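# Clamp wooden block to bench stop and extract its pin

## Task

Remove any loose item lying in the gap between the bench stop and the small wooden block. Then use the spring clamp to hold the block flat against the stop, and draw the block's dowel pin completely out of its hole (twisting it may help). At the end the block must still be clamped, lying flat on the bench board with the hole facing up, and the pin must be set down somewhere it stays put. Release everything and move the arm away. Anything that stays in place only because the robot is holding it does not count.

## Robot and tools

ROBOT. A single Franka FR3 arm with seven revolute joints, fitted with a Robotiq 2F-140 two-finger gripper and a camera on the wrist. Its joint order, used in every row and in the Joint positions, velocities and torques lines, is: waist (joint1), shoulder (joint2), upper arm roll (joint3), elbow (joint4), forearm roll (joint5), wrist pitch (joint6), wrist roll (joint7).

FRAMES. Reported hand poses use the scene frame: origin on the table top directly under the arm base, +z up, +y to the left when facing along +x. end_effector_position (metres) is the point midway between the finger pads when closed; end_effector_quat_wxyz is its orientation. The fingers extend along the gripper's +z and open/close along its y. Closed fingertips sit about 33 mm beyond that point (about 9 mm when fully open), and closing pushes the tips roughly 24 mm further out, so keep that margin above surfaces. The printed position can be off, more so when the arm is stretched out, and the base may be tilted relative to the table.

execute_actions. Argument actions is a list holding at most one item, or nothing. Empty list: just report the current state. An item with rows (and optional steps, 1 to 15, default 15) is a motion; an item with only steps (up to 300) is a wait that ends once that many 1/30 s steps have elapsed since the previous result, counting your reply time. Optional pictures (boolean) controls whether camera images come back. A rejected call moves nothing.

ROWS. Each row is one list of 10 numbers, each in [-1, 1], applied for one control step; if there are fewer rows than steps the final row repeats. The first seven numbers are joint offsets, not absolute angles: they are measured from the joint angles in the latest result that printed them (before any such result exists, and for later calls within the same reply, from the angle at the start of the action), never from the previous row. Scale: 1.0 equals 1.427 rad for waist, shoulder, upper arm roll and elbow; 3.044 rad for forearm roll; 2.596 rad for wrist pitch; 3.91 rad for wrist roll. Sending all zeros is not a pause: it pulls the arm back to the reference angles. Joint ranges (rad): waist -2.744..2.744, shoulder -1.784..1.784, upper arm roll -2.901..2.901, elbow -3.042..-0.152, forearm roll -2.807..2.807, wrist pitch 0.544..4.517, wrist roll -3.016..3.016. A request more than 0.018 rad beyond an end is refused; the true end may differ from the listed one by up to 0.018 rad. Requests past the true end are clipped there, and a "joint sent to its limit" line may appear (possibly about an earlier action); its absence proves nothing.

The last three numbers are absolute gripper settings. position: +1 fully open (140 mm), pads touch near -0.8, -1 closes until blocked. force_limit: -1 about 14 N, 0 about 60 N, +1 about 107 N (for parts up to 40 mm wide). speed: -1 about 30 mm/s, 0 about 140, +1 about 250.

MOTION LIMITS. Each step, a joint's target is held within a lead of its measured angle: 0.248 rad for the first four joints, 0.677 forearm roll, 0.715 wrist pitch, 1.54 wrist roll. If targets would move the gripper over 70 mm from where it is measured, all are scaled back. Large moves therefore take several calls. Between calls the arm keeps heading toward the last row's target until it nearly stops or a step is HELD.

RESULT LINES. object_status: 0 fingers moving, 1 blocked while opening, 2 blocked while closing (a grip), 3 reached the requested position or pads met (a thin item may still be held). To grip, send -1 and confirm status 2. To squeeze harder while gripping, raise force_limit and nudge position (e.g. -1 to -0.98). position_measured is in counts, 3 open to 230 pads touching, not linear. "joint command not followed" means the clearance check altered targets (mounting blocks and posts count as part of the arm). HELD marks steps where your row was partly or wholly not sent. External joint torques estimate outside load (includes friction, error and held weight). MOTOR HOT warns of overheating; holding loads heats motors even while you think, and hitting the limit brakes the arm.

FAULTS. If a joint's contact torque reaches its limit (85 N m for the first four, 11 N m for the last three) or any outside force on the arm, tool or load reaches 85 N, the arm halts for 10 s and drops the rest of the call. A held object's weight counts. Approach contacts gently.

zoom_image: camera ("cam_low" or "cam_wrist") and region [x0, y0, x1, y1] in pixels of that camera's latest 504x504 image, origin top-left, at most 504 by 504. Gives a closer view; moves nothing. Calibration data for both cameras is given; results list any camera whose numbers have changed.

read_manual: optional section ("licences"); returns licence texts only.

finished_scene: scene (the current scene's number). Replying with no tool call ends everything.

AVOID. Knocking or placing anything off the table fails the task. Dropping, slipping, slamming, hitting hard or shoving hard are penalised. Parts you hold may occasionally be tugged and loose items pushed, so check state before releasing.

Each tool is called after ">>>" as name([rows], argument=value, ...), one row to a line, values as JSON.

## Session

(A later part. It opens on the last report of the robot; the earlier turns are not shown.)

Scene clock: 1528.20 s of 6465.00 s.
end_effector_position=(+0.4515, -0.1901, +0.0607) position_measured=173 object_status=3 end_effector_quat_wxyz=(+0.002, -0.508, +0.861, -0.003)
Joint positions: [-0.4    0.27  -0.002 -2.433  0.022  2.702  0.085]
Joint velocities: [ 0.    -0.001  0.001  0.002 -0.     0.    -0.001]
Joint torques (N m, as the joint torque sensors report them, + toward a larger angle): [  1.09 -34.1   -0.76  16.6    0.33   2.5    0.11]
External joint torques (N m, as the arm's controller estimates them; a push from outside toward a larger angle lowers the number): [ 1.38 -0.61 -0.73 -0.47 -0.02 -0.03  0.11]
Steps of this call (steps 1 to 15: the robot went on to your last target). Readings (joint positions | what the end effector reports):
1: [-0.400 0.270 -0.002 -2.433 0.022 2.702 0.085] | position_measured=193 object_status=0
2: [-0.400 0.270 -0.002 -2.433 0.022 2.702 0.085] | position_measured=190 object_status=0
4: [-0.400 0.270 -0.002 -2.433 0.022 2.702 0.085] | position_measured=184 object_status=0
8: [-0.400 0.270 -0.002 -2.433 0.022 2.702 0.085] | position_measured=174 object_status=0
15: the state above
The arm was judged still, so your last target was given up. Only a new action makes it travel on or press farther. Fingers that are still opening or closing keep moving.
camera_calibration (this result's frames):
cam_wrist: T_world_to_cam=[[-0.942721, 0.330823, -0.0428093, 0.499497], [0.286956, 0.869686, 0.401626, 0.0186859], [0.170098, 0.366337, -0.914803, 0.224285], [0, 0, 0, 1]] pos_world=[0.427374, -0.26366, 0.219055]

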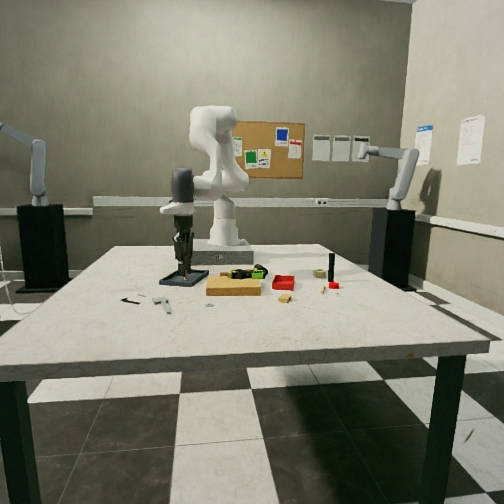

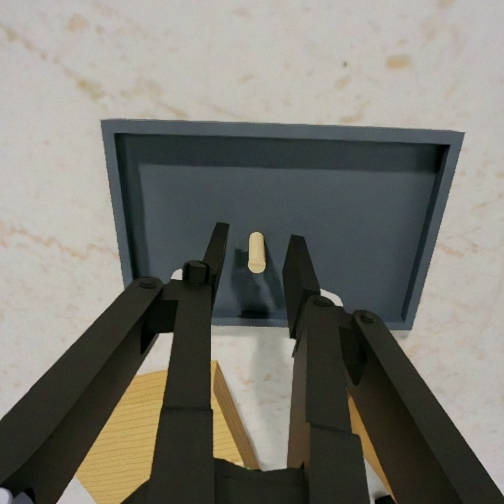

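>>> execute_actions([
  {"rows": [[0,-0.0030,0,0,0,-0.0080,0,0.3,0,0],[0,-0.0115,0,0,0,-0.0200,0,0.3,0,0],[0,-0.0246,0,0,0,-0.0350,0,0.3,0,0],[0,-0.0416,0,0.0010,0,-0.0520,0,0.3,0,0],[0,-0.0614,0,0.0030,0,-0.0700,0,0.3,0,0],[0,-0.0834,0,0.0065,0,-0.0880,0,0.3,0,0],[0,-0.1066,0,0.0110,0,-0.1050,0,0.3,0,0],[0,-0.1303,0,0.0165,0,-0.1200,0,0.3,0,0],[0,-0.1535,0,0.0225,0,-0.1330,0,0.3,0,0],[0,-0.1755,0,0.0295,0,-0.1435,0,0.3,0,0],[0,-0.1953,0,0.0365,0,-0.1515,0,0.3,0,0],[0,-0.2123,0,0.0430,0,-0.1570,0,0.3,0,0],[0,-0.2254,0,0.0480,0,-0.1600,0,0.3,0,0],[0,-0.2339,0,0.0515,0,-0.1610,0,0.3,0,0],[0,-0.2369,0,0.0526,0,-0.1610,0,0.3,0,0]], "steps": 15},
], pictures=false)

>>> execute_actions([
  {"steps": 20},
])

Scene clock: 1557.33 s of 6465.00 s.
end_effector_position=(+0.4673, -0.1925, +0.2102) position_measured=91 object_status=0 end_effector_quat_wxyz=(+0.017, -0.510, +0.860, -0.017)
Joint positions: [-0.4   -0.04  -0.002 -2.366  0.022  2.365  0.085]
Joint velocities: [-0.    -0.534 -0.     0.218 -0.002 -0.426 -0.001]
Joint torques (N m, as the joint torque sensors report them, + toward a larger angle): [  0.96 -19.5   -1.17  16.33   0.57   1.33   0.14]
External joint torques (N m, as the arm's controller estimates them; a push from outside toward a larger angle lowers the number): [ 1.3  -2.28 -0.78  1.03  0.03 -0.24  0.14]
Steps of this call (steps 1 to 90: nothing new was sent; then 25.63 s passed at rest; steps 91 to 105: all 15 steps of this action). Readings (joint positions | what the end effector reports):
91: [-0.400 0.269 -0.002 -2.433 0.022 2.700 0.085] | position_measured=173 object_status=0
92: [-0.400 0.267 -0.002 -2.433 0.022 2.693 0.085] | position_measured=168 object_status=0
94: [-0.400 0.251 -0.002 -2.434 0.022 2.661 0.085] | position_measured=152 object_status=0
98: [-0.400 0.161 -0.002 -2.427 0.022 2.545 0.085] | position_measured=122 object_status=0
105: the state above

Scene clock: 1558.00 s of 6465.00 s.
end_effector_position=(+0.4549, -0.1866, +0.2220) position_measured=91 object_status=3 end_effector_quat_wxyz=(+0.006, -0.510, +0.860, -0.002)
Joint positions: [-0.4   -0.07  -0.002 -2.356  0.022  2.288  0.085]
Joint velocities: [ 0.001 -0.     0.     0.001  0.001 -0.01  -0.   ]
Joint torques (N m, as the joint torque sensors report them, + toward a larger angle): [  1.36 -27.81  -1.03  21.11   0.6    2.37   0.09]
External joint torques (N m, as the arm's controller estimates them; a push from outside toward a larger angle lowers the number): [ 1.64 -0.3  -0.68 -1.31  0.   -0.15  0.1 ]
Steps of this call (steps 1 to 20: the robot went on to your last target). Readings (joint positions | what the end effector reports):
1: [-0.400 -0.054 -0.002 -2.360 0.022 2.352 0.085] | position_measured=91 object_status=0
2: [-0.400 -0.063 -0.002 -2.356 0.022 2.342 0.085] | position_measured=91 object_status=0
4: [-0.400 -0.070 -0.002 -2.354 0.022 2.325 0.085] | position_measured=91 object_status=3
8: [-0.400 -0.070 -0.002 -2.356 0.022 2.304 0.085] | position_measured=91 object_status=3
20: the state above
camera_calibration (this result's frames):
cam_wrist: T_world_to_cam=[[-0.944334, 0.325888, -0.0450472, 0.508756], [0.280217, 0.868508, 0.408866, -0.0488124], [0.172369, 0.373483, -0.911482, 0.369534], [0, 0, 0, 1]] pos_world=[0.430417, -0.261418, 0.379699]

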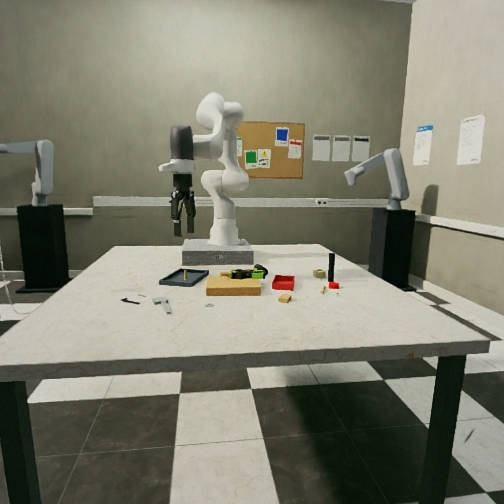

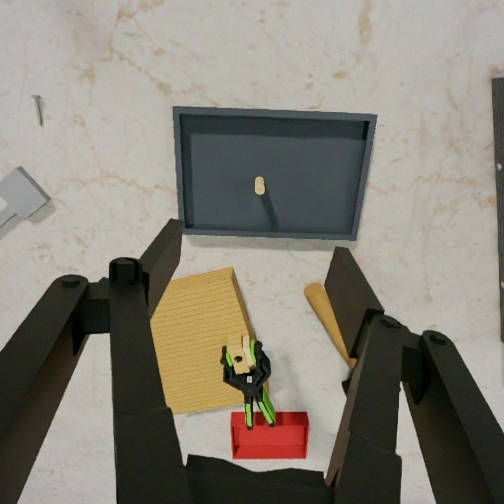

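>>> zoom_image(camera="cam_wrist", region=[205, 320, 295, 410])

Region (205, 320, 295, 410) of cam_wrist's 504x504 image, scaled by 5.600, with more detail than that image has.

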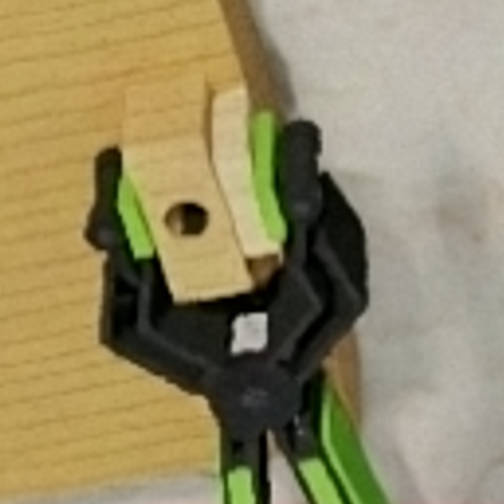

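>>> finished_scene(scene=1)

The scene is finished: the task was done.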